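# Test four duct dampers and set working ones green

## Task

Four duct dampers stand on the table, each behind its own status slider; in some of them the blade has slipped off its shaft and jammed, which cannot be seen from outside. For each damper that turns out to work, slide the cover of its status slider fully to the other end so it shows green; for each faulty one, leave the slider on red. Every damper must end up still standing behind its own slider, and everything must stay that way without the robot holding it. Finally release everything and move the grippers away.

## Robot and tools

Robot: two Franka FR3 arms, left_arm and right_arm, each with a Robotiq 2F-140 gripper and a wrist camera. Base poses in the scene frame: left_arm at (-0.036, +0.464, 0) m, quat_wxyz (+0.999, 0, 0, -0.052); right_arm at (+0.057, -0.440, 0) m, quat_wxyz (+0.996, 0, 0, -0.095). The arm names do not refer to sides of any picture.

Scene frame: origin on the table surface midway between the arms, +x out across the table, +z up, left_arm on the +y side. Results report each gripper's end_effector_position (metres) and end_effector_quat_wxyz in this frame; the printed position can be off from reality, more so when an arm is stretched far. That point sits between the pads when closed; fingertips extend about 33 mm past it when closed and about 9 mm when fully open. Fingers point along the gripper's +z and move apart along its y. Closing pushes the tips roughly 24 mm further out, so keep that margin from surfaces.

execute_actions takes "actions": a list holding one item or nothing. An empty list only reports the state. An item with "rows" (1 to 15 rows) and optional "steps" (1 to 15, default 15) drives the robot for that many steps of 1/30 s, one row per step, the final row reused if rows run out. An item with only "steps" (up to 300) is a wait: nothing new is commanded, and it returns once that many steps have elapsed since the previous result, your thinking time included. Optional "pictures" (true/false) controls whether camera images come back. A rejected call does nothing.

Each row is one list of 20 numbers covering both arms, always all 20: first left_arm's 7 joint targets, then its gripper position, force_limit, speed; then right_arm's 7 joint targets and its gripper position, force_limit, speed. Joint targets are absolute angles in radians, in the same order as the Joint positions line (waist, shoulder, upper arm roll, elbow, forearm roll, wrist pitch, wrist roll), not offsets. Ranges: waist -2.744..2.744, shoulder -1.784..1.784, upper arm roll -2.901..2.901, elbow -3.042..-0.152, forearm roll -2.807..2.807, wrist pitch 0.544..4.517, wrist roll -3.016..3.016. A target more than 0.018 rad outside a range and beyond the joint's current angle gets the call refused; true ends may differ from these by up to 0.018 rad, and a target past the true end is clipped there, sometimes reported as "joint sent to its limit" (maybe about an earlier action). Missing that message does not prove there is more room.

Motion limits: each step's target is kept near the measured angle (0.248 rad for the first four joints, 0.677 forearm roll, 0.715 wrist pitch, 1.54 wrist roll), and if the targets would move a gripper more than 70 mm from where it is, all joints of that arm are pulled back proportionally. Far moves therefore take several calls. Between calls the arms keep heading for the last row sent until they settle, get blocked or a step is HELD; after that only a new action moves them further. "joint command not followed" means a clearance check altered or blocked joint targets on some steps; the rest of the row still applied. HELD marks steps where the row was not (fully) sent.

Gripper numbers, each in [-1, 1], all absolute: position +1 = fully open (140 mm), about -0.8 = pads touching, -1 = close until blocked. force_limit: about 14 N at -1, 60 N at 0, 107 N at +1 (parts up to 40 mm wide). speed: about 30 mm/s at -1, 140 at 0, 250 at +1. To keep one gripper unchanged, repeat its previous three numbers; 0 is a real command. object_status: 0 moving, 1 blocked while opening, 2 blocked while closing (a grip), 3 reached target or pads met (thin item may still be held). A grip is confirmed by status 2. A stopped gripper stays put until the position changes by 0.01 or more or the object yields. To squeeze harder while at 2, raise force_limit and flip position between -1 and -0.98. position_measured is in counts: 3 open, 230 pads together, not linear.

zoom_image: "camera" (cam_high, cam_low, cam_left_wrist, cam_right_wrist) and "region" [x0, y0, x1, y1] in pixels of that camera's last image, top-left origin, at most 504x504. All cameras are 504x504; wrist cameras are fisheye and may be offset up to about 51 mm and tilted about 29 degrees from nominal.

read_manual: optional "section" ("licences"); returns licence text only, no motion.

finished_scene: "scene" is the number of the current scene; ends and grades it, irreversibly, and gives the next task. Replying without a tool call ends everything.

Hazards: never knock anything off the table. Avoid arms colliding or pressing each other. A joint torque reaching its load limit (85 N m for the first four joints, 11 N m for the wrist three) or any outside force of 85 N on an arm, tool or held item (weight included) stops that arm for 10 s and drops the rest of the call. Holding loads heats motors; MOTOR HOT warns, and an OVER-TEMPERATURE FAULT brakes the arm until cool. Avoid drops, slips, slams and forceful shoving.

Suggested order: inspect with cameras, probe each damper gently (e.g. try turning its blade or handle) to tell working from jammed, slide the cover on working ones fully to green, confirm dampers remain upright behind their sliders, open the grippers, retract, then call finished_scene.

Each tool is called after "Call:" as a command line: name --argument value for each argument, lists and objects as JSON in quotes; but a table of rows of numbers goes row by row, as --pt "numbers of a row", without its own name.

## Session

Call:
execute_actions --actions '[]'

Scene clock: 0.00 s of 6600.00 s.
left_arm: end_effector_position=(+0.3352, -0.3162, +0.1127) position_measured=3 object_status=3 end_effector_quat_wxyz=(+0.215, +0.968, +0.124, +0.014) | right_arm: end_effector_position=(+0.6368, -0.4700, +0.3372) position_measured=3 object_status=3 end_effector_quat_wxyz=(-0.433, +0.718, -0.411, +0.359)
Joint positions: left_arm=[-1.115  0.804  0.162 -1.31  -0.375  2.502 -2.7  ] | right_arm=[ 0.634 -0.525 -0.561 -2.598  1.861  2.865 -2.461]
Joint velocities: left_arm=[ 0.    -0.001 -0.001  0.001 -0.001 -0.001  0.   ] | right_arm=[-0.    -0.001 -0.001 -0.001  0.     0.001 -0.001]

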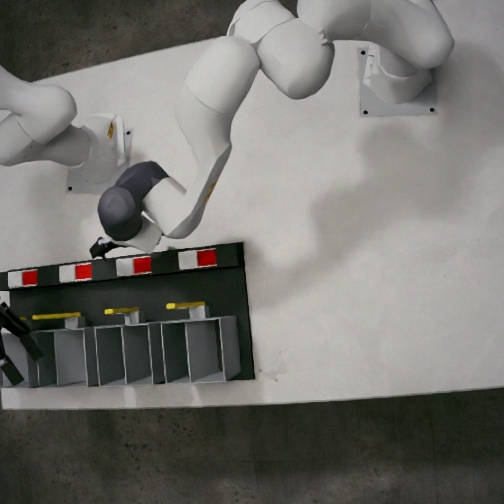

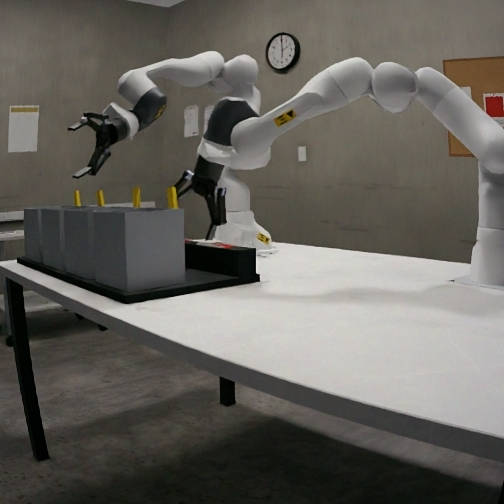

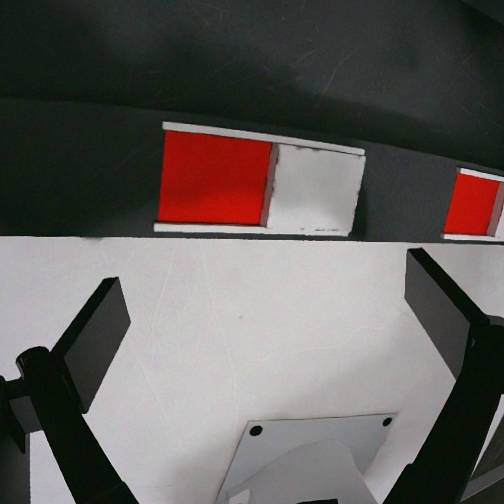

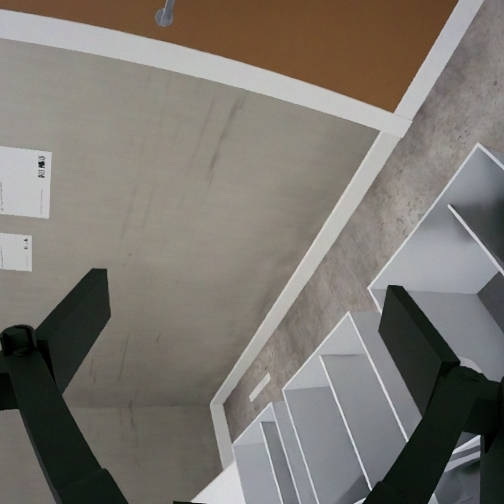

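Call:
execute_actions --actions '[{"rows":[[-0.6,-0.3,0,-2.0,0,1.8,-2.0,1,0,0,0.634,-0.525,-0.561,-2.598,1.861,2.865,-2.461,1,0,0]]}]' --pictures false

Call:
execute_actions --actions '[{"steps":60}]' --pictures false

Call:
execute_actions --actions '[{"rows":[[0.3,-0.3,0,-2.0,0,1.8,-2.0,1,0,0,0.2,-0.4,0,-2.0,0,1.6,-1.57,-1,0,0]]}]' --pictures false

Call:
execute_actions --actions '[{"steps":90}]'

Scene clock: 9.33 s of 6600.00 s.
left_arm: end_effector_position=(+0.3765, -0.0757, +0.1261) position_measured=3 object_status=3 end_effector_quat_wxyz=(+0.032, +0.998, +0.037, -0.037) | right_arm: end_effector_position=(+0.6368, -0.4700, +0.3372) position_measured=3 object_status=3 end_effector_quat_wxyz=(-0.433, +0.718, -0.411, +0.359)
Joint positions: left_arm=[-0.807  0.481  0.036 -1.645 -0.135  2.127 -2.452] | right_arm=[ 0.634 -0.525 -0.561 -2.598  1.861  2.865 -2.461]
Joint velocities: left_arm=[ 0.655 -0.706 -0.04  -0.683  0.281 -0.555  0.422] | right_arm=[ 0.    -0.001 -0.001  0.    -0.001  0.002 -0.   ]
Steps of this call (steps 1 to 90: nothing new was sent; then 5.83 s passed at rest; steps 91 to 105: all 15 steps of this action). Readings (joint positions | what the end effector reports):
91: left_arm=[-1.102 0.789 0.145 -1.328 -0.353 2.474 -2.682] | right_arm=[0.634 -0.525 -0.561 -2.598 1.861 2.865 -2.461] | left_arm position_measured=3 object_status=3 | right_arm position_measured=3 object_status=3
92: left_arm=[-1.086 0.770 0.128 -1.351 -0.330 2.440 -2.663] | right_arm=[0.634 -0.525 -0.561 -2.598 1.861 2.865 -2.461] | left_arm position_measured=3 object_status=3 | right_arm position_measured=3 object_status=3
94: left_arm=[-1.048 0.729 0.103 -1.395 -0.289 2.378 -2.627] | right_arm=[0.634 -0.525 -0.561 -2.598 1.861 2.865 -2.461] | left_arm position_measured=3 object_status=3 | right_arm position_measured=3 object_status=3
98: left_arm=[-0.965 0.642 0.069 -1.484 -0.221 2.272 -2.559] | right_arm=[0.634 -0.525 -0.561 -2.598 1.861 2.865 -2.461] | left_arm position_measured=3 object_status=3 | right_arm position_measured=3 object_status=3
105: the state above

Scene clock: 11.33 s of 6600.00 s.
left_arm: end_effector_position=(+0.3433, +0.1411, +0.3850) position_measured=3 object_status=3 end_effector_quat_wxyz=(+0.030, +0.990, -0.134, +0.044) | right_arm: end_effector_position=(+0.6368, -0.4700, +0.3372) position_measured=3 object_status=3 end_effector_quat_wxyz=(-0.433, +0.718, -0.411, +0.359)
Joint positions: left_arm=[-0.602 -0.3    0.002 -1.998 -0.003  1.804 -2.007] | right_arm=[ 0.634 -0.525 -0.561 -2.598  1.861  2.865 -2.461]
Joint velocities: left_arm=[ 0.     0.     0.    -0.001  0.     0.     0.004] | right_arm=[-0.001 -0.001  0.001 -0.     0.001 -0.001  0.   ]
Steps of this call (steps 1 to 60: the robot went on to your last target). Readings (joint positions | what the end effector reports):
1: left_arm=[-0.785 0.455 0.034 -1.671 -0.125 2.108 -2.437] | right_arm=[0.634 -0.525 -0.561 -2.598 1.861 2.865 -2.461] | left_arm position_measured=3 object_status=3 | right_arm position_measured=3 object_status=3
2: left_arm=[-0.763 0.428 0.031 -1.698 -0.115 2.090 -2.422] | right_arm=[0.634 -0.525 -0.561 -2.598 1.861 2.865 -2.461] | left_arm position_measured=3 object_status=3 | right_arm position_measured=3 object_status=3
4: left_arm=[-0.722 0.368 0.028 -1.759 -0.096 2.053 -2.390] | right_arm=[0.634 -0.525 -0.561 -2.598 1.861 2.865 -2.461] | left_arm position_measured=3 object_status=3 | right_arm position_measured=3 object_status=3
8: left_arm=[-0.656 0.222 0.021 -1.885 -0.059 1.975 -2.317] | right_arm=[0.634 -0.525 -0.561 -2.598 1.861 2.865 -2.461] | left_arm position_measured=3 object_status=3 | right_arm position_measured=3 object_status=3
60: the state above
All arms were judged still, so your last target was given up. Only a new action makes them travel on or press farther. Fingers that are still opening or closing keep moving.

Scene clock: 11.83 s of 6600.00 s.
left_arm: end_effector_position=(+0.4609, +0.4243, +0.3842) position_measured=3 object_status=3 end_effector_quat_wxyz=(+0.015, +0.983, +0.178, +0.050) | right_arm: end_effector_position=(+0.6548, -0.3380, +0.5049) position_measured=108 object_status=0 end_effector_quat_wxyz=(-0.431, +0.835, -0.072, +0.334)
Joint positions: left_arm=[ 0.028 -0.299 -0.002 -1.998 -0.003  1.804 -2.007] | right_arm=[ 0.316 -0.43  -0.221 -2.257  1.148  2.306 -2.128]
Joint velocities: left_arm=[ 1.242 -0.001  0.087 -0.     0.007  0.     0.001] | right_arm=[-0.303  0.057  0.635  0.683 -1.315 -1.052  0.505]
Steps of this call (steps 1 to 15: all 15 steps of this action). Readings (joint positions | what the end effector reports):
1: left_arm=[-0.572 -0.300 -0.013 -1.998 -0.004 1.804 -2.007] | right_arm=[0.613 -0.515 -0.546 -2.589 1.826 2.837 -2.438] | left_arm position_measured=3 object_status=3 | right_arm position_measured=3 object_status=0
2: left_arm=[-0.534 -0.300 -0.018 -1.998 -0.004 1.804 -2.007] | right_arm=[0.591 -0.504 -0.526 -2.569 1.783 2.803 -2.414] | left_arm position_measured=3 object_status=3 | right_arm position_measured=9 object_status=0
4: left_arm=[-0.453 -0.300 -0.016 -1.998 -0.004 1.804 -2.007] | right_arm=[0.547 -0.485 -0.483 -2.526 1.694 2.734 -2.367] | left_arm position_measured=3 object_status=3 | right_arm position_measured=25 object_status=0
8: left_arm=[-0.282 -0.299 -0.008 -1.998 -0.003 1.804 -2.007] | right_arm=[0.450 -0.456 -0.388 -2.431 1.499 2.580 -2.271] | left_arm position_measured=3 object_status=3 | right_arm position_measured=55 object_status=0
15: the state above

Scene clock: 14.83 s of 6600.00 s.
left_arm: end_effector_position=(+0.4530, +0.5608, +0.3842) position_measured=3 object_status=3 end_effector_quat_wxyz=(+0.007, +0.949, +0.309, +0.052) | right_arm: end_effector_position=(+0.4843, -0.4349, +0.4087) position_measured=233 object_status=3 end_effector_quat_wxyz=(-0.001, +1.000, +0.007, +0.001)
Joint positions: left_arm=[ 0.298 -0.299  0.002 -1.998 -0.001  1.804 -2.005] | right_arm=[ 0.201 -0.401 -0.001 -2.002  0.002  1.603 -1.573]
Joint velocities: left_arm=[-0.    -0.     0.001  0.001  0.001  0.001 -0.001] | right_arm=[ 0.     0.    -0.002 -0.002  0.001  0.     0.001]
Steps of this call (steps 1 to 60: the robot went on to your last target; steps 61 to 90: nothing new was sent). Readings (joint positions | what the end effector reports):
1: left_arm=[0.073 -0.299 -0.002 -1.998 -0.003 1.804 -2.007] | right_arm=[0.305 -0.427 -0.199 -2.232 1.097 2.267 -2.110] | left_arm position_measured=3 object_status=3 | right_arm position_measured=116 object_status=0
2: left_arm=[0.117 -0.299 -0.001 -1.998 -0.003 1.804 -2.007] | right_arm=[0.293 -0.424 -0.177 -2.206 1.041 2.226 -2.091] | left_arm position_measured=3 object_status=3 | right_arm position_measured=123 object_status=0
4: left_arm=[0.206 -0.299 -0.000 -1.998 -0.003 1.804 -2.007] | right_arm=[0.273 -0.420 -0.135 -2.156 0.918 2.143 -2.050] | left_arm position_measured=3 object_status=3 | right_arm position_measured=138 object_status=0
8: left_arm=[0.290 -0.299 0.013 -1.998 -0.001 1.804 -2.006] | right_arm=[0.247 -0.417 -0.074 -2.088 0.664 2.005 -1.977] | left_arm position_measured=3 object_status=3 | right_arm position_measured=169 object_status=0
90: the state above
All arms were judged still, so your last target was given up. Only a new action makes them travel on or press farther. Fingers that are still opening or closing keep moving.

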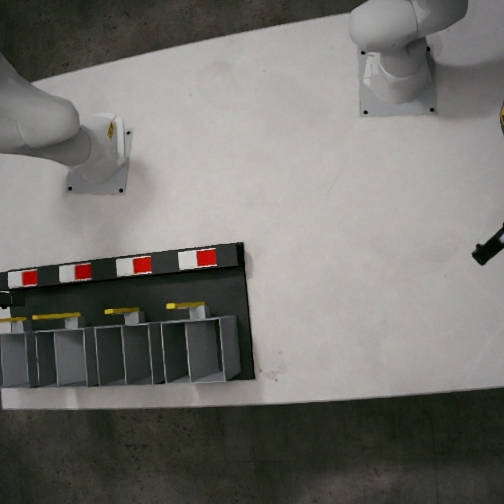

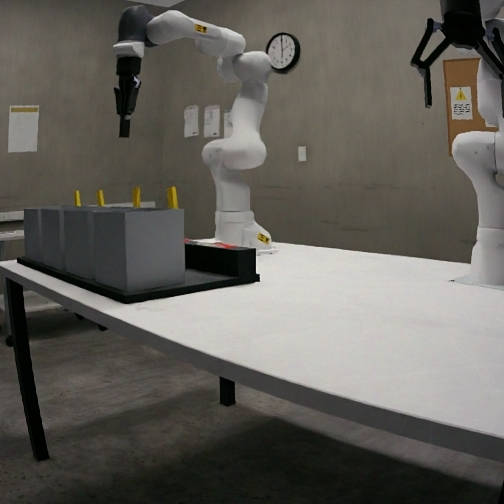

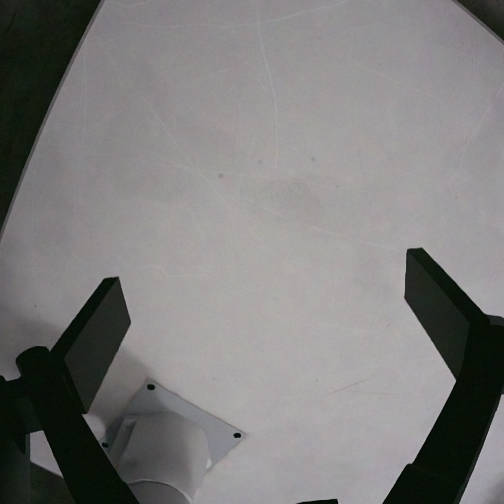

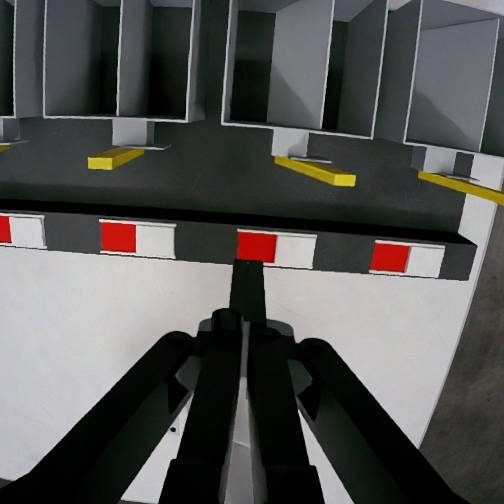

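Call:
execute_actions --actions '[{"rows":[[0.3,-0.3,0,-2.0,0,1.8,-2.0,1,0,0,0.19,-0.28,0,-2.218,0,1.938,-1.57,-1,0,0]]}]' --pictures false

Call:
execute_actions --actions '[{"steps":30}]'

Scene clock: 20.93 s of 6600.00 s.
left_arm: end_effector_position=(+0.4530, +0.5608, +0.3842) position_measured=3 object_status=3 end_effector_quat_wxyz=(+0.007, +0.950, +0.309, +0.052) | right_arm: end_effector_position=(+0.5159, -0.4391, +0.2772) position_measured=233 object_status=3 end_effector_quat_wxyz=(-0.001, +1.000, +0.001, -0.015)
Joint positions: left_arm=[ 0.298 -0.299  0.002 -1.998 -0.001  1.804 -2.005] | right_arm=[ 0.192 -0.278 -0.001 -2.217  0.002  1.91  -1.573]
Joint velocities: left_arm=[ 0.001 -0.001  0.    -0.001 -0.002  0.    -0.001] | right_arm=[-0.001 -0.022 -0.002  0.001  0.001  0.154  0.   ]
Steps of this call (steps 1 to 90: nothing new was sent; then 2.60 s passed at rest; steps 91 to 105: all 15 steps of this action). Readings (joint positions | what the end effector reports):
91: left_arm=[0.298 -0.299 0.002 -1.998 -0.001 1.804 -2.005] | right_arm=[0.200 -0.400 -0.001 -2.021 0.002 1.633 -1.573] | left_arm position_measured=3 object_status=3 | right_arm position_measured=233 object_status=3
92: left_arm=[0.298 -0.299 0.002 -1.998 -0.001 1.804 -2.005] | right_arm=[0.199 -0.389 -0.001 -2.050 0.002 1.664 -1.573] | left_arm position_measured=3 object_status=3 | right_arm position_measured=233 object_status=3
94: left_arm=[0.298 -0.299 0.002 -1.998 -0.001 1.804 -2.005] | right_arm=[0.196 -0.351 -0.001 -2.112 0.002 1.727 -1.573] | left_arm position_measured=3 object_status=3 | right_arm position_measured=233 object_status=3
98: left_arm=[0.298 -0.299 0.002 -1.998 -0.001 1.804 -2.005] | right_arm=[0.192 -0.279 -0.001 -2.205 0.002 1.837 -1.573] | left_arm position_measured=3 object_status=3 | right_arm position_measured=233 object_status=3
105: the state above

Scene clock: 21.93 s of 6600.00 s.
left_arm: end_effector_position=(+0.4530, +0.5608, +0.3842) position_measured=3 object_status=3 end_effector_quat_wxyz=(+0.007, +0.950, +0.309, +0.052) | right_arm: end_effector_position=(+0.5239, -0.4391, +0.2796) position_measured=233 object_status=3 end_effector_quat_wxyz=(-0.001, +1.000, +0.001, -0.002)
Joint positions: left_arm=[ 0.298 -0.299  0.001 -1.998 -0.001  1.804 -2.005] | right_arm=[ 0.191 -0.279 -0.001 -2.217  0.002  1.935 -1.573]
Joint velocities: left_arm=[-0.001  0.    -0.001  0.001  0.     0.     0.   ] | right_arm=[-0.001  0.001 -0.    -0.001  0.001  0.     0.001]
Steps of this call (steps 1 to 30: the robot went on to your last target). Readings (joint positions | what the end effector reports):
1: left_arm=[0.298 -0.299 0.002 -1.998 -0.001 1.804 -2.005] | right_arm=[0.192 -0.278 -0.001 -2.217 0.002 1.914 -1.573] | left_arm position_measured=3 object_status=3 | right_arm position_measured=233 object_status=3
2: left_arm=[0.298 -0.299 0.002 -1.998 -0.001 1.804 -2.005] | right_arm=[0.192 -0.279 -0.001 -2.217 0.002 1.918 -1.573] | left_arm position_measured=3 object_status=3 | right_arm position_measured=233 object_status=3
4: left_arm=[0.298 -0.299 0.002 -1.998 -0.001 1.804 -2.005] | right_arm=[0.192 -0.279 -0.001 -2.217 0.002 1.924 -1.573] | left_arm position_measured=3 object_status=3 | right_arm position_measured=233 object_status=3
8: left_arm=[0.298 -0.299 0.002 -1.998 -0.001 1.804 -2.005] | right_arm=[0.192 -0.279 -0.001 -2.217 0.002 1.930 -1.573] | left_arm position_measured=3 object_status=3 | right_arm position_measured=233 object_status=3
30: the state above
All arms were judged still, so your last target was given up. Only a new action makes them travel on or press farther. Fingers that are still opening or closing keep moving.

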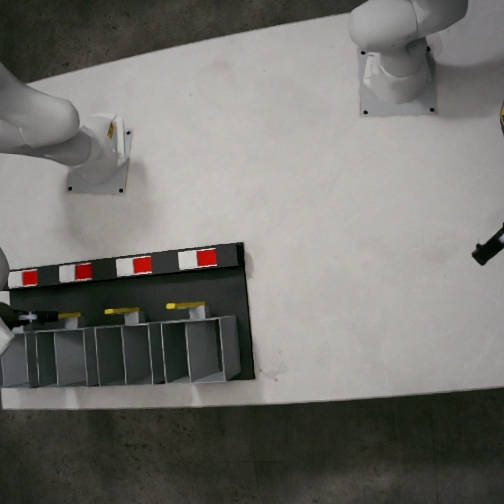

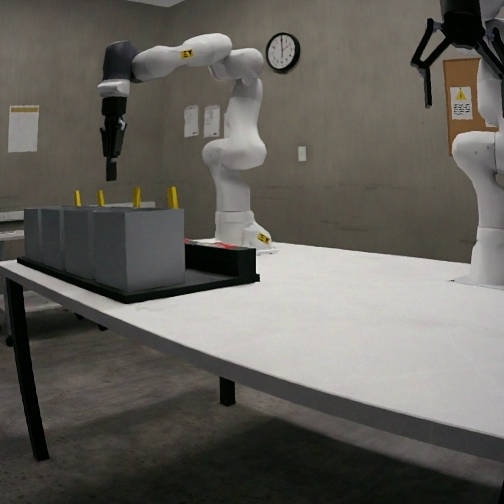

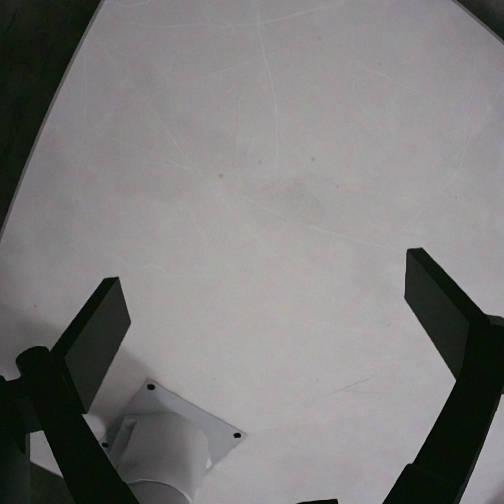

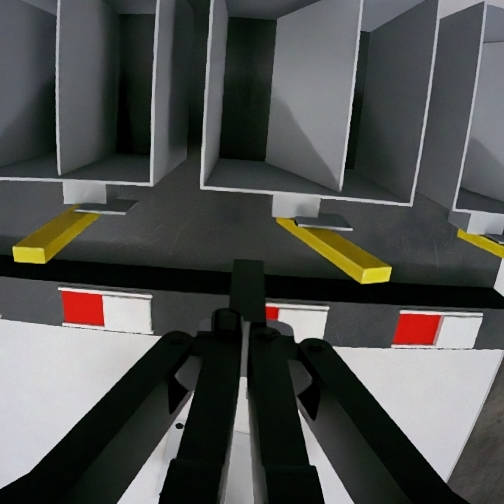

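Call:
execute_actions --actions '[{"rows":[[0.3,-0.3,0,-2.0,0,1.8,-2.0,1,0,0,0.19,-0.271,0,-2.38,0,2.109,-1.57,-1,0,0]]}]' --pictures false

Call:
execute_actions --actions '[{"steps":20}]'

Scene clock: 26.13 s of 6600.00 s.
left_arm: end_effector_position=(+0.4530, +0.5608, +0.3842) position_measured=3 object_status=3 end_effector_quat_wxyz=(+0.007, +0.950, +0.309, +0.052) | right_arm: end_effector_position=(+0.5087, -0.4393, +0.2145) position_measured=233 object_status=3 end_effector_quat_wxyz=(-0.001, +1.000, +0.001, -0.006)
Joint positions: left_arm=[ 0.298 -0.299  0.001 -1.999 -0.001  1.804 -2.005] | right_arm=[ 0.191 -0.27  -0.001 -2.377  0.002  2.096 -1.573]
Joint velocities: left_arm=[-0.001  0.002  0.001  0.002 -0.001 -0.001 -0.002] | right_arm=[-0.    -0.001  0.     0.     0.001  0.058 -0.   ]
Steps of this call (steps 1 to 90: nothing new was sent; then 0.70 s passed at rest; steps 91 to 105: all 15 steps of this action). Readings (joint positions | what the end effector reports):
91: left_arm=[0.298 -0.299 0.001 -1.999 -0.001 1.804 -2.005] | right_arm=[0.191 -0.287 -0.001 -2.249 0.002 1.969 -1.573] | left_arm position_measured=3 object_status=3 | right_arm position_measured=233 object_status=3
92: left_arm=[0.298 -0.299 0.001 -1.999 -0.001 1.804 -2.005] | right_arm=[0.191 -0.288 -0.001 -2.290 0.002 1.994 -1.573] | left_arm position_measured=3 object_status=3 | right_arm position_measured=233 object_status=3
94: left_arm=[0.298 -0.299 0.001 -1.999 -0.001 1.804 -2.005] | right_arm=[0.191 -0.274 -0.001 -2.344 0.002 2.028 -1.573] | left_arm position_measured=3 object_status=3 | right_arm position_measured=233 object_status=3
98: left_arm=[0.298 -0.299 0.001 -1.999 -0.001 1.804 -2.005] | right_arm=[0.191 -0.266 -0.001 -2.376 0.002 2.068 -1.573] | left_arm position_measured=3 object_status=3 | right_arm position_measured=233 object_status=3
105: the state above

Scene clock: 26.80 s of 6600.00 s.
left_arm: end_effector_position=(+0.4530, +0.5608, +0.3842) position_measured=3 object_status=3 end_effector_quat_wxyz=(+0.007, +0.950, +0.309, +0.052) | right_arm: end_effector_position=(+0.5115, -0.4393, +0.2152) position_measured=233 object_status=3 end_effector_quat_wxyz=(-0.001, +1.000, +0.001, -0.001)
Joint positions: left_arm=[ 0.298 -0.299  0.001 -1.999 -0.001  1.804 -2.005] | right_arm=[ 0.191 -0.27  -0.001 -2.378  0.002  2.106 -1.573]
Joint velocities: left_arm=[ 0.001  0.001 -0.     0.     0.     0.    -0.   ] | right_arm=[-0.    -0.001 -0.     0.001 -0.001  0.    -0.   ]
Steps of this call (steps 1 to 15: the robot went on to your last target; steps 16 to 20: nothing new was sent). Readings (joint positions | what the end effector reports):
1: left_arm=[0.298 -0.299 0.001 -1.999 -0.001 1.804 -2.005] | right_arm=[0.191 -0.270 -0.001 -2.377 0.002 2.098 -1.573] | left_arm position_measured=3 object_status=3 | right_arm position_measured=233 object_status=3
2: left_arm=[0.298 -0.299 0.001 -1.999 -0.001 1.804 -2.005] | right_arm=[0.191 -0.270 -0.001 -2.377 0.002 2.099 -1.573] | left_arm position_measured=3 object_status=3 | right_arm position_measured=233 object_status=3
4: left_arm=[0.298 -0.299 0.001 -1.999 -0.001 1.804 -2.005] | right_arm=[0.191 -0.270 -0.001 -2.377 0.002 2.102 -1.573] | left_arm position_measured=3 object_status=3 | right_arm position_measured=233 object_status=3
8: left_arm=[0.298 -0.299 0.001 -1.999 -0.001 1.804 -2.005] | right_arm=[0.191 -0.270 -0.001 -2.377 0.002 2.104 -1.573] | left_arm position_measured=3 object_status=3 | right_arm position_measured=233 object_status=3
20: the state above
All arms were judged still, so your last target was given up. Only a new action makes them travel on or press farther. Fingers that are still opening or closing keep moving.

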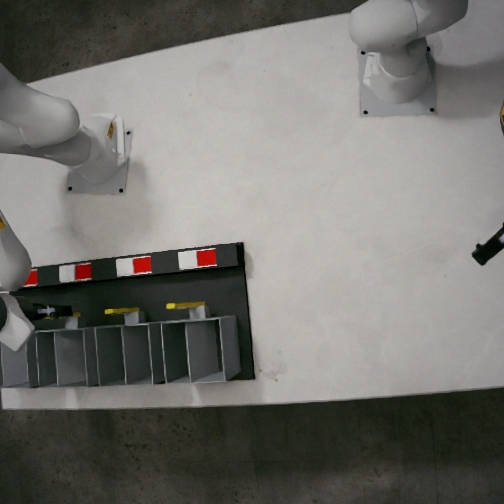

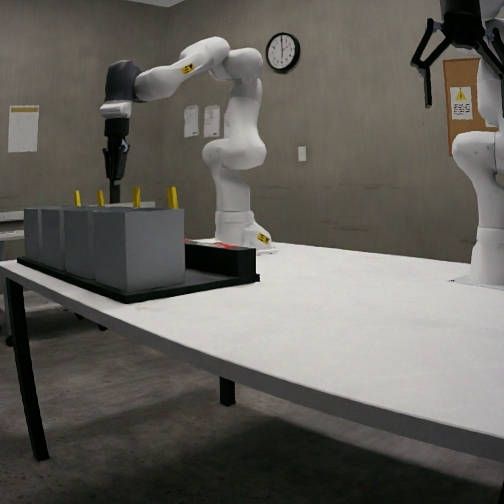

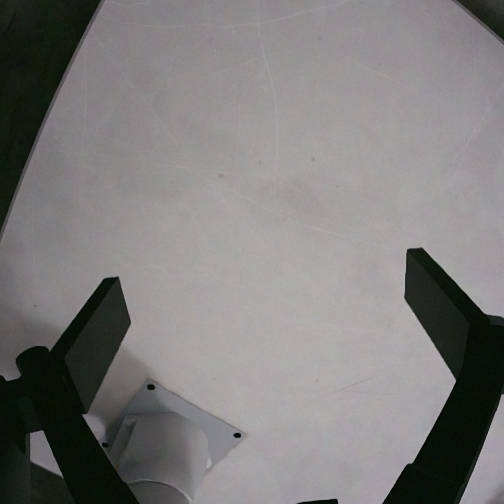

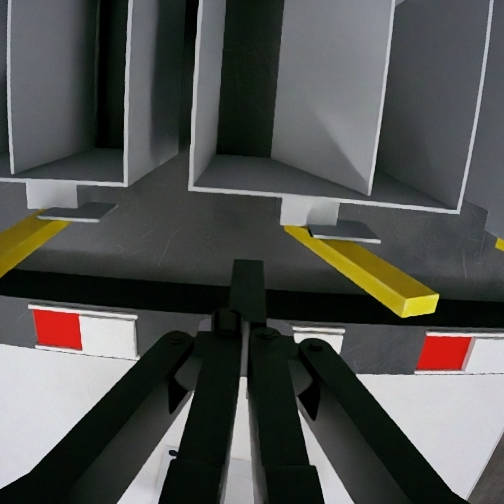

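Try −y on lever 3 (close by).

Call:
execute_actions --actions '[{"rows":[[0.3,-0.3,0,-2.0,0,1.8,-2.0,1,0,0,0.15,-0.271,0,-2.38,0,2.109,-1.6,-1,0,0],[0.3,-0.3,0,-2.0,0,1.8,-2.0,1,0,0,0.12,-0.271,0,-2.38,0,2.109,-1.64,-1,0,0],[0.3,-0.3,0,-2.0,0,1.8,-2.0,1,0,0,0.10,-0.271,0,-2.38,0,2.109,-1.66,-1,0,0],[0.3,-0.3,0,-2.0,0,1.8,-2.0,1,0,0,0.09,-0.271,0,-2.38,0,2.109,-1.67,-1,0,0],[0.3,-0.3,0,-2.0,0,1.8,-2.0,1,0,0,0.08,-0.271,0,-2.38,0,2.109,-1.68,-1,0,0],[0.3,-0.3,0,-2.0,0,1.8,-2.0,1,0,0,0.07,-0.271,0,-2.38,0,2.109,-1.69,-1,0,0],[0.3,-0.3,0,-2.0,0,1.8,-2.0,1,0,0,0.06,-0.271,0,-2.38,0,2.109,-1.70,-1,0,0],[0.3,-0.3,0,-2.0,0,1.8,-2.0,1,0,0,0.05,-0.271,0,-2.38,0,2.109,-1.71,-1,0,0],[0.3,-0.3,0,-2.0,0,1.8,-2.0,1,0,0,0.04,-0.271,0,-2.38,0,2.109,-1.72,-1,0,0],[0.3,-0.3,0,-2.0,0,1.8,-2.0,1,0,0,0.03,-0.271,0,-2.38,0,2.109,-1.73,-1,0,0]]}]'

Scene clock: 32.70 s of 6600.00 s.
left_arm: end_effector_position=(+0.4530, +0.5608, +0.3842) position_measured=3 object_status=3 end_effector_quat_wxyz=(+0.007, +0.950, +0.309, +0.052) | right_arm: end_effector_position=(+0.5063, -0.5104, +0.2153) position_measured=233 object_status=3 end_effector_quat_wxyz=(-0.001, +1.000, -0.023, -0.001)
Joint positions: left_arm=[ 0.298 -0.299  0.001 -1.999 -0.001  1.804 -2.005] | right_arm=[ 0.034 -0.27  -0.001 -2.378  0.002  2.106 -1.682]
Joint velocities: left_arm=[ 0.     0.001  0.001 -0.     0.002  0.001 -0.002] | right_arm=[-0.02  -0.001  0.001  0.001 -0.001  0.001 -0.151]
Steps of this call (steps 1 to 90: nothing new was sent; then 2.40 s passed at rest; steps 91 to 105: all 15 steps of this action). Readings (joint positions | what the end effector reports):
91: left_arm=[0.298 -0.299 0.001 -1.999 -0.001 1.804 -2.005] | right_arm=[0.183 -0.270 0.003 -2.378 0.002 2.106 -1.575] | left_arm position_measured=3 object_status=3 | right_arm position_measured=233 object_status=3
92: left_arm=[0.298 -0.299 0.001 -1.999 -0.001 1.804 -2.005] | right_arm=[0.168 -0.270 0.005 -2.378 0.002 2.106 -1.581] | left_arm position_measured=3 object_status=3 | right_arm position_measured=233 object_status=3
94: left_arm=[0.298 -0.299 0.001 -1.999 -0.001 1.804 -2.005] | right_arm=[0.130 -0.270 0.004 -2.378 0.002 2.106 -1.597] | left_arm position_measured=3 object_status=3 | right_arm position_measured=233 object_status=3
98: left_arm=[0.298 -0.299 0.001 -1.999 -0.001 1.804 -2.005] | right_arm=[0.074 -0.270 -0.001 -2.378 0.002 2.106 -1.631] | left_arm position_measured=3 object_status=3 | right_arm position_measured=233 object_status=3
105: the state above

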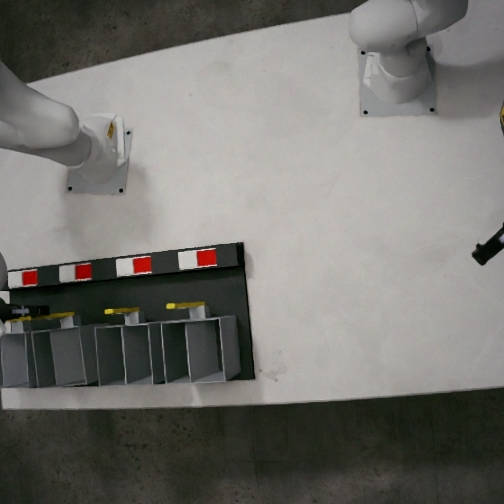

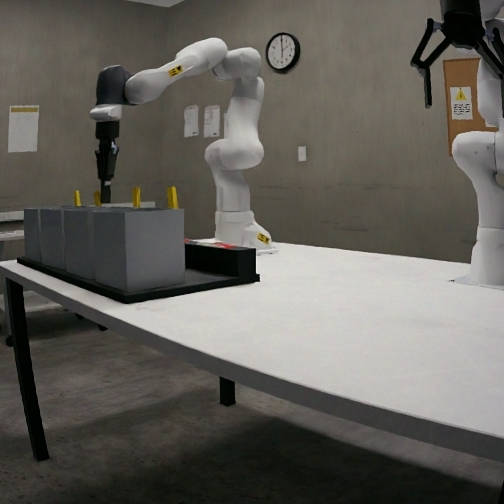

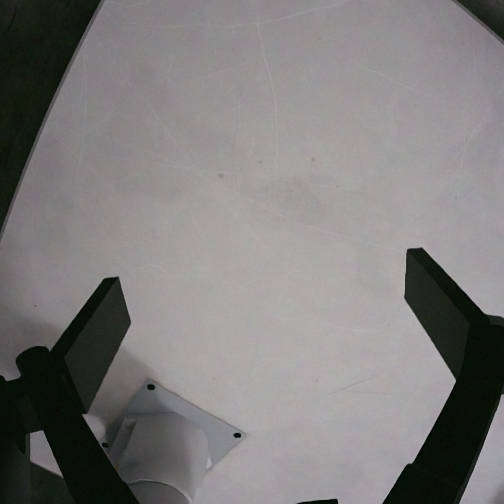

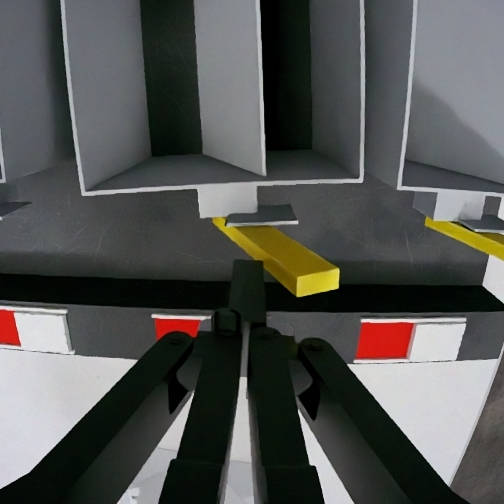

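Call:
execute_actions --actions '[{"rows":[[0.3,-0.3,0,-2.0,0,1.8,-2.0,1,0,0,0.0,-0.25,0,-2.36,0,2.109,-1.8,-1,0,0],[0.3,-0.3,0,-2.0,0,1.8,-2.0,1,0,0,-0.02,-0.24,0,-2.35,0,2.109,-1.82,-1,0,0],[0.3,-0.3,0,-2.0,0,1.8,-2.0,1,0,0,-0.04,-0.23,0,-2.34,0,2.109,-1.84,-1,0,0],[0.3,-0.3,0,-2.0,0,1.8,-2.0,1,0,0,-0.06,-0.22,0,-2.33,0,2.109,-1.86,-1,0,0],[0.3,-0.3,0,-2.0,0,1.8,-2.0,1,0,0,-0.08,-0.21,0,-2.32,0,2.109,-1.87,-1,0,0],[0.3,-0.3,0,-2.0,0,1.8,-2.0,1,0,0,-0.107,-0.198,0,-2.306,0,2.108,-1.87,-1,0,0]]}]'

Scene clock: 42.13 s of 6600.00 s.
left_arm: end_effector_position=(+0.4530, +0.5608, +0.3842) position_measured=3 object_status=3 end_effector_quat_wxyz=(+0.007, +0.950, +0.309, +0.052) | right_arm: end_effector_position=(+0.5132, -0.5793, +0.2141) position_measured=233 object_status=3 end_effector_quat_wxyz=(-0.001, +1.000, -0.017, -0.001)
Joint positions: left_arm=[ 0.298 -0.299  0.001 -1.999 -0.001  1.804 -2.005] | right_arm=[-0.106 -0.2   -0.002 -2.309  0.002  2.106 -1.835]
Joint velocities: left_arm=[-0.001  0.    -0.001 -0.    -0.001 -0.     0.001] | right_arm=[-0.     0.001  0.007  0.007  0.002 -0.    -0.105]
Steps of this call (steps 1 to 30: the robot went on to your last target; steps 31 to 90: nothing new was sent; then 5.93 s passed at rest; steps 91 to 105: all 15 steps of this action). Readings (joint positions | what the end effector reports):
91: left_arm=[0.298 -0.299 0.001 -1.999 -0.001 1.804 -2.005] | right_arm=[0.026 -0.267 0.002 -2.374 0.002 2.106 -1.733] | left_arm position_measured=3 object_status=3 | right_arm position_measured=233 object_status=3
92: left_arm=[0.298 -0.299 0.001 -1.999 -0.001 1.804 -2.005] | right_arm=[0.016 -0.260 0.004 -2.367 0.002 2.106 -1.742] | left_arm position_measured=3 object_status=3 | right_arm position_measured=233 object_status=3
94: left_arm=[0.298 -0.299 0.001 -1.999 -0.001 1.804 -2.005] | right_arm=[-0.016 -0.242 0.005 -2.351 0.002 2.106 -1.763] | left_arm position_measured=3 object_status=3 | right_arm position_measured=233 object_status=3
98: left_arm=[0.298 -0.299 0.001 -1.999 -0.001 1.804 -2.005] | right_arm=[-0.086 -0.208 0.000 -2.318 0.002 2.106 -1.800] | left_arm position_measured=3 object_status=3 | right_arm position_measured=233 object_status=3
105: the state above

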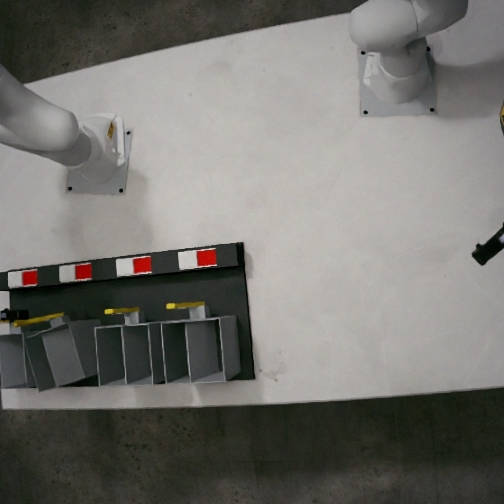

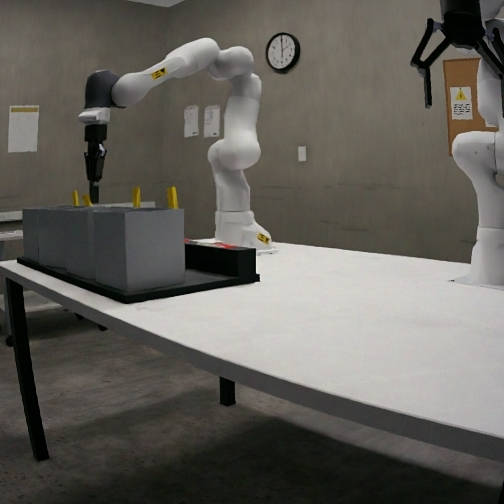

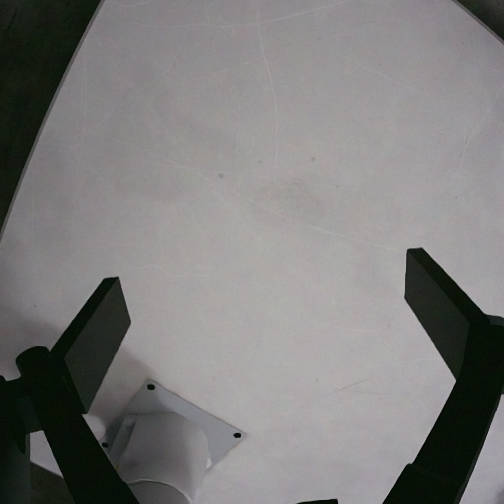

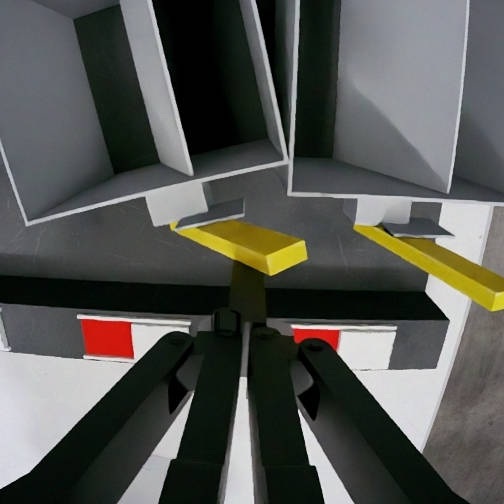

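Call:
execute_actions --actions '[{"rows":[[0.3,-0.3,0,-2.0,0,1.8,-2.0,1,0,0,-0.13,-0.21,0,-2.32,0,2.108,-1.9,-1,0,0],[0.3,-0.3,0,-2.0,0,1.8,-2.0,1,0,0,-0.16,-0.21,0,-2.32,0,2.108,-1.95,-1,0,0],[0.3,-0.3,0,-2.0,0,1.8,-2.0,1,0,0,-0.19,-0.2,0,-2.31,0,2.108,-2.0,-1,0,0],[0.3,-0.3,0,-2.0,0,1.8,-2.0,1,0,0,-0.21,-0.18,0,-2.29,0,2.108,-2.0,-1,0,0],[0.3,-0.3,0,-2.0,0,1.8,-2.0,1,0,0,-0.22,-0.16,0,-2.265,0,2.105,-2.05,-1,0,0],[0.3,-0.3,0,-2.0,0,1.8,-2.0,1,0,0,-0.222,-0.135,0,-2.238,0,2.103,-2.05,-1,0,0],[0.3,-0.3,0,-2.0,0,1.8,-2.0,1,0,0,-0.24,-0.122,0,-2.223,0,2.101,-2.08,-1,0,0],[0.3,-0.3,0,-2.0,0,1.8,-2.0,1,0,0,-0.257,-0.109,0,-2.208,0,2.099,-2.08,-1,0,0],[0.3,-0.3,0,-2.0,0,1.8,-2.0,1,0,0,-0.274,-0.096,0,-2.193,0,2.097,-2.08,-1,0,0],[0.3,-0.3,0,-2.0,0,1.8,-2.0,1,0,0,-0.291,-0.083,0,-2.178,0,2.095,-2.08,-1,0,0],[0.3,-0.3,0,-2.0,0,1.8,-2.0,1,0,0,-0.309,-0.069,0,-2.163,0,2.094,-2.08,-1,0,0],[0.3,-0.3,0,-2.0,0,1.8,-2.0,1,0,0,-0.326,-0.056,0,-2.148,0,2.092,-2.08,-1,0,0]]}]' --pictures false

Call:
execute_actions --actions '[{"steps":15}]'

Scene clock: 49.47 s of 6600.00 s.
left_arm: end_effector_position=(+0.4530, +0.5607, +0.3842) position_measured=3 object_status=3 end_effector_quat_wxyz=(+0.007, +0.950, +0.309, +0.052) | right_arm: end_effector_position=(+0.5153, -0.6954, +0.2142) position_measured=233 object_status=3 end_effector_quat_wxyz=(-0.000, +1.000, -0.030, +0.002)
Joint positions: left_arm=[ 0.298 -0.299  0.001 -1.999 -0.001  1.804 -2.005] | right_arm=[-0.317 -0.063 -0.002 -2.159  0.002  2.099 -2.021]
Joint velocities: left_arm=[ 0.    -0.001  0.    -0.    -0.001  0.001  0.001] | right_arm=[-0.158  0.108 -0.021  0.115 -0.    -0.019 -0.183]
Steps of this call (steps 1 to 30: the robot went on to your last target; steps 31 to 90: nothing new was sent; then 3.83 s passed at rest; steps 91 to 105: all 15 steps of this action). Readings (joint positions | what the end effector reports):
91: left_arm=[0.298 -0.299 0.001 -1.999 -0.001 1.804 -2.005] | right_arm=[-0.110 -0.201 0.001 -2.311 0.002 2.106 -1.869] | left_arm position_measured=3 object_status=3 | right_arm position_measured=233 object_status=3
92: left_arm=[0.298 -0.299 0.001 -1.999 -0.001 1.804 -2.005] | right_arm=[-0.121 -0.204 0.004 -2.313 0.002 2.106 -1.877] | left_arm position_measured=3 object_status=3 | right_arm position_measured=233 object_status=3
94: left_arm=[0.298 -0.299 0.001 -1.999 -0.001 1.804 -2.005] | right_arm=[-0.160 -0.199 0.006 -2.308 0.002 2.106 -1.900] | left_arm position_measured=3 object_status=3 | right_arm position_measured=233 object_status=3
98: left_arm=[0.298 -0.299 0.001 -1.999 -0.001 1.804 -2.005] | right_arm=[-0.224 -0.142 0.000 -2.244 0.002 2.105 -1.957] | left_arm position_measured=3 object_status=3 | right_arm position_measured=233 object_status=3
105: the state above

Scene clock: 49.97 s of 6600.00 s.
left_arm: end_effector_position=(+0.4530, +0.5607, +0.3842) position_measured=3 object_status=3 end_effector_quat_wxyz=(+0.007, +0.950, +0.309, +0.052) | right_arm: end_effector_position=(+0.5155, -0.6993, +0.2148) position_measured=233 object_status=3 end_effector_quat_wxyz=(-0.000, +1.000, -0.011, +0.001)
Joint positions: left_arm=[ 0.298 -0.299  0.001 -1.999 -0.001  1.804 -2.005] | right_arm=[-0.324 -0.057 -0.001 -2.151  0.002  2.095 -2.066]
Joint velocities: left_arm=[-0.     0.001  0.     0.001 -0.002  0.001  0.   ] | right_arm=[ 0.001  0.001  0.001  0.001  0.    -0.001 -0.036]
Steps of this call (steps 1 to 15: the robot went on to your last target). Readings (joint positions | what the end effector reports):
1: left_arm=[0.298 -0.299 0.001 -1.999 -0.001 1.804 -2.005] | right_arm=[-0.321 -0.061 -0.003 -2.156 0.002 2.098 -2.027] | left_arm position_measured=3 object_status=3 | right_arm position_measured=233 object_status=3
2: left_arm=[0.298 -0.299 0.001 -1.999 -0.001 1.804 -2.005] | right_arm=[-0.323 -0.059 -0.003 -2.155 0.002 2.098 -2.032] | left_arm position_measured=3 object_status=3 | right_arm position_measured=233 object_status=3
4: left_arm=[0.298 -0.299 0.001 -1.999 -0.001 1.804 -2.005] | right_arm=[-0.324 -0.058 -0.002 -2.153 0.002 2.096 -2.041] | left_arm position_measured=3 object_status=3 | right_arm position_measured=233 object_status=3
8: left_arm=[0.298 -0.299 0.001 -1.999 -0.001 1.804 -2.005] | right_arm=[-0.324 -0.058 -0.001 -2.151 0.002 2.096 -2.054] | left_arm position_measured=3 object_status=3 | right_arm position_measured=233 object_status=3
15: the state above

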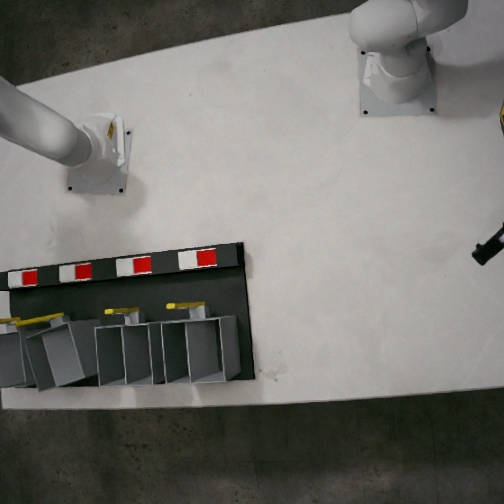

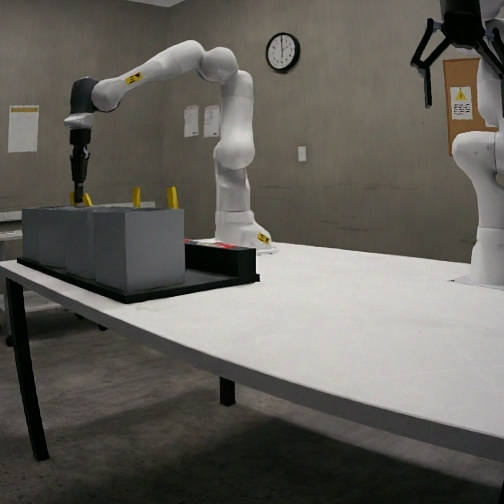

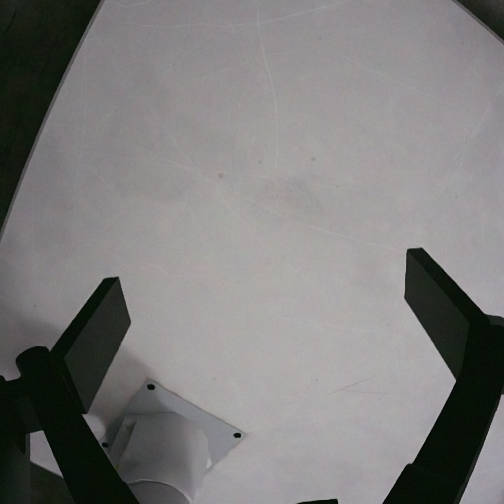

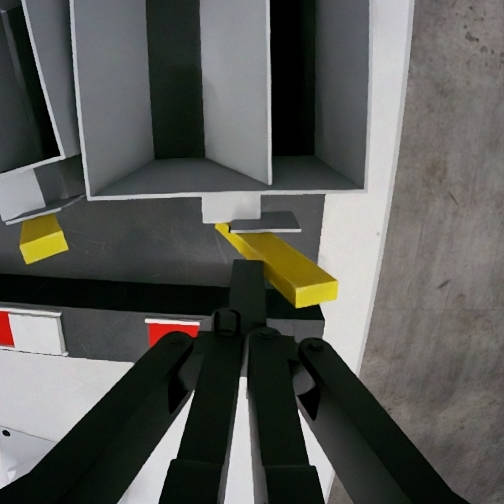

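Call:
execute_actions --actions '[{"rows":[[0.3,-0.3,0,-2.0,0,1.8,-2.0,1,0,0,-0.28,-0.09,0,-2.185,0,2.097,-2.0,-1,0,0],[0.3,-0.3,0,-2.0,0,1.8,-2.0,1,0,0,-0.24,-0.11,0,-2.21,0,2.1,-1.95,-1,0,0],[0.3,-0.3,0,-2.0,0,1.8,-2.0,1,0,0,-0.21,-0.125,0,-2.227,0,2.102,-1.9,-1,0,0],[0.3,-0.3,0,-2.0,0,1.8,-2.0,1,0,0,-0.19,-0.135,0,-2.238,0,2.103,-1.9,-1,0,0],[0.3,-0.3,0,-2.0,0,1.8,-2.0,1,0,0,-0.167,-0.141,0,-2.245,0,2.103,-1.85,-1,0,0],[0.3,-0.3,0,-2.0,0,1.8,-2.0,1,0,0,-0.144,-0.147,0,-2.252,0,2.104,-1.85,-1,0,0],[0.3,-0.3,0,-2.0,0,1.8,-2.0,1,0,0,-0.121,-0.153,0,-2.259,0,2.104,-1.8,-1,0,0],[0.3,-0.3,0,-2.0,0,1.8,-2.0,1,0,0,-0.098,-0.16,0,-2.266,0,2.105,-1.8,-1,0,0],[0.3,-0.3,0,-2.0,0,1.8,-2.0,1,0,0,-0.075,-0.166,0,-2.272,0,2.105,-1.75,-1,0,0],[0.3,-0.3,0,-2.0,0,1.8,-2.0,1,0,0,-0.052,-0.172,0,-2.279,0,2.106,-1.75,-1,0,0],[0.3,-0.3,0,-2.0,0,1.8,-2.0,1,0,0,-0.029,-0.179,0,-2.286,0,2.106,-1.72,-1,0,0],[0.3,-0.3,0,-2.0,0,1.8,-2.0,1,0,0,-0.006,-0.185,0,-2.293,0,2.107,-1.72,-1,0,0],[0.3,-0.3,0,-2.0,0,1.8,-2.0,1,0,0,0.017,-0.191,0,-2.3,0,2.107,-1.72,-1,0,0],[0.3,-0.3,0,-2.0,0,1.8,-2.0,1,0,0,0.04,-0.198,0,-2.306,0,2.108,-1.72,-1,0,0]]}]' --pictures false

Call:
execute_actions --actions '[{"steps":15}]'

Scene clock: 59.90 s of 6600.00 s.
left_arm: end_effector_position=(+0.4529, +0.5607, +0.3842) position_measured=3 object_status=3 end_effector_quat_wxyz=(+0.007, +0.950, +0.309, +0.052) | right_arm: end_effector_position=(+0.5298, -0.5258, +0.2146) position_measured=233 object_status=3 end_effector_quat_wxyz=(-0.000, +0.999, +0.043, -0.003)
Joint positions: left_arm=[ 0.298 -0.299  0.001 -1.999 -0.001  1.804 -2.005] | right_arm=[ 0.008 -0.187  0.002 -2.294 -0.     2.102 -1.836]
Joint velocities: left_arm=[-0.    -0.001  0.    -0.    -0.    -0.    -0.   ] | right_arm=[ 0.487 -0.131  0.074 -0.121  0.     0.012  0.372]
Steps of this call (steps 1 to 15: the robot went on to your last target; steps 16 to 90: nothing new was sent; then 6.43 s passed at rest; steps 91 to 105: all 15 steps of this action). Readings (joint positions | what the end effector reports):
91: left_arm=[0.298 -0.299 0.001 -1.999 -0.001 1.804 -2.005] | right_arm=[-0.317 -0.064 -0.005 -2.159 0.002 2.096 -2.070] | left_arm position_measured=3 object_status=3 | right_arm position_measured=233 object_status=3
92: left_arm=[0.298 -0.299 0.001 -1.999 -0.001 1.804 -2.005] | right_arm=[-0.300 -0.076 -0.009 -2.174 0.002 2.097 -2.058] | left_arm position_measured=3 object_status=3 | right_arm position_measured=233 object_status=3
94: left_arm=[0.298 -0.299 0.001 -1.999 -0.001 1.804 -2.005] | right_arm=[-0.250 -0.104 -0.009 -2.205 0.001 2.097 -2.028] | left_arm position_measured=3 object_status=3 | right_arm position_measured=233 object_status=3
98: left_arm=[0.298 -0.299 0.001 -1.999 -0.001 1.804 -2.005] | right_arm=[-0.148 -0.143 -0.001 -2.246 0.000 2.098 -1.957] | left_arm position_measured=3 object_status=3 | right_arm position_measured=233 object_status=3
105: the state above

Scene clock: 60.40 s of 6600.00 s.
left_arm: end_effector_position=(+0.4529, +0.5607, +0.3842) position_measured=3 object_status=3 end_effector_quat_wxyz=(+0.007, +0.950, +0.309, +0.052) | right_arm: end_effector_position=(+0.5302, -0.5113, +0.2150) position_measured=233 object_status=3 end_effector_quat_wxyz=(+0.000, +1.000, +0.013, -0.001)
Joint positions: left_arm=[ 0.298 -0.299  0.001 -1.999 -0.001  1.804 -2.005] | right_arm=[ 0.039 -0.197  0.002 -2.303 -0.     2.104 -1.745]
Joint velocities: left_arm=[-0.001 -0.     0.001  0.    -0.     0.    -0.001] | right_arm=[-0.002 -0.     0.    -0.    -0.001  0.002  0.072]
Steps of this call (steps 1 to 15: the robot went on to your last target). Readings (joint positions | what the end effector reports):
1: left_arm=[0.298 -0.299 0.001 -1.999 -0.001 1.804 -2.005] | right_arm=[0.022 -0.191 0.004 -2.298 -0.000 2.102 -1.824] | left_arm position_measured=3 object_status=3 | right_arm position_measured=233 object_status=3
2: left_arm=[0.298 -0.299 0.001 -1.999 -0.001 1.804 -2.005] | right_arm=[0.030 -0.193 0.005 -2.300 -0.000 2.103 -1.814] | left_arm position_measured=3 object_status=3 | right_arm position_measured=233 object_status=3
4: left_arm=[0.298 -0.299 0.001 -1.999 -0.001 1.804 -2.005] | right_arm=[0.037 -0.196 0.005 -2.302 -0.000 2.103 -1.796] | left_arm position_measured=3 object_status=3 | right_arm position_measured=233 object_status=3
8: left_arm=[0.298 -0.299 0.001 -1.999 -0.001 1.804 -2.005] | right_arm=[0.039 -0.196 0.003 -2.303 -0.000 2.104 -1.770] | left_arm position_measured=3 object_status=3 | right_arm position_measured=233 object_status=3
15: the state above

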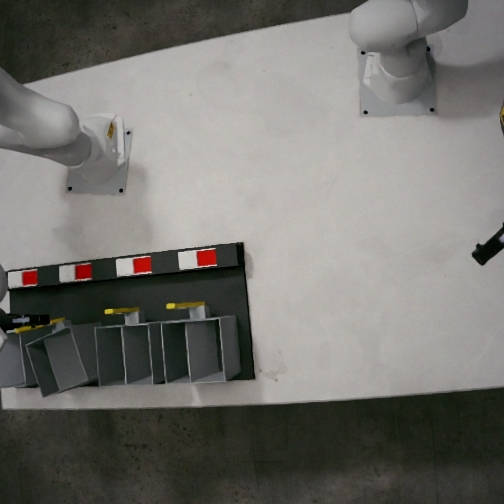

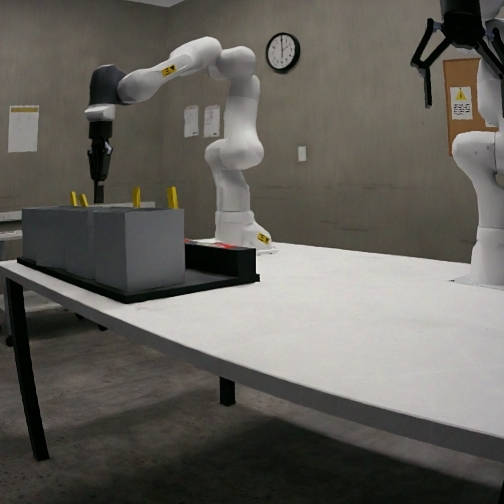

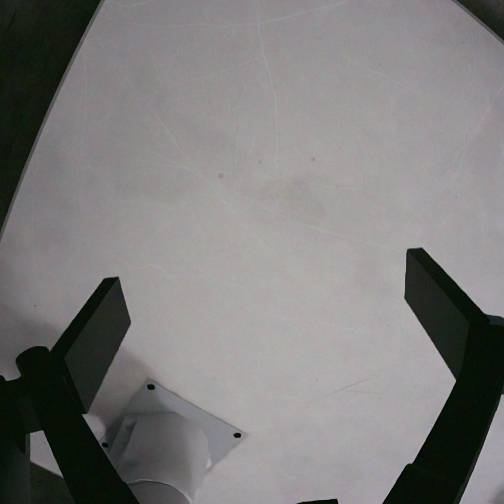

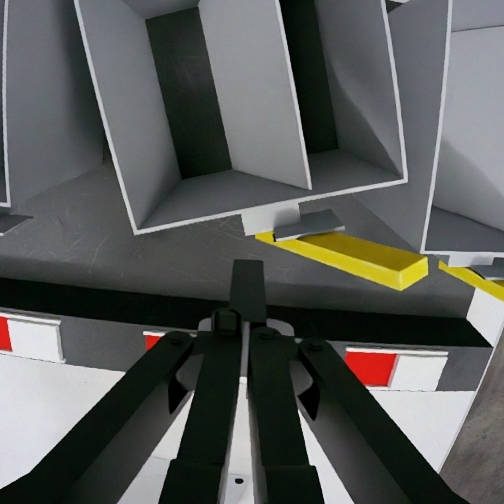

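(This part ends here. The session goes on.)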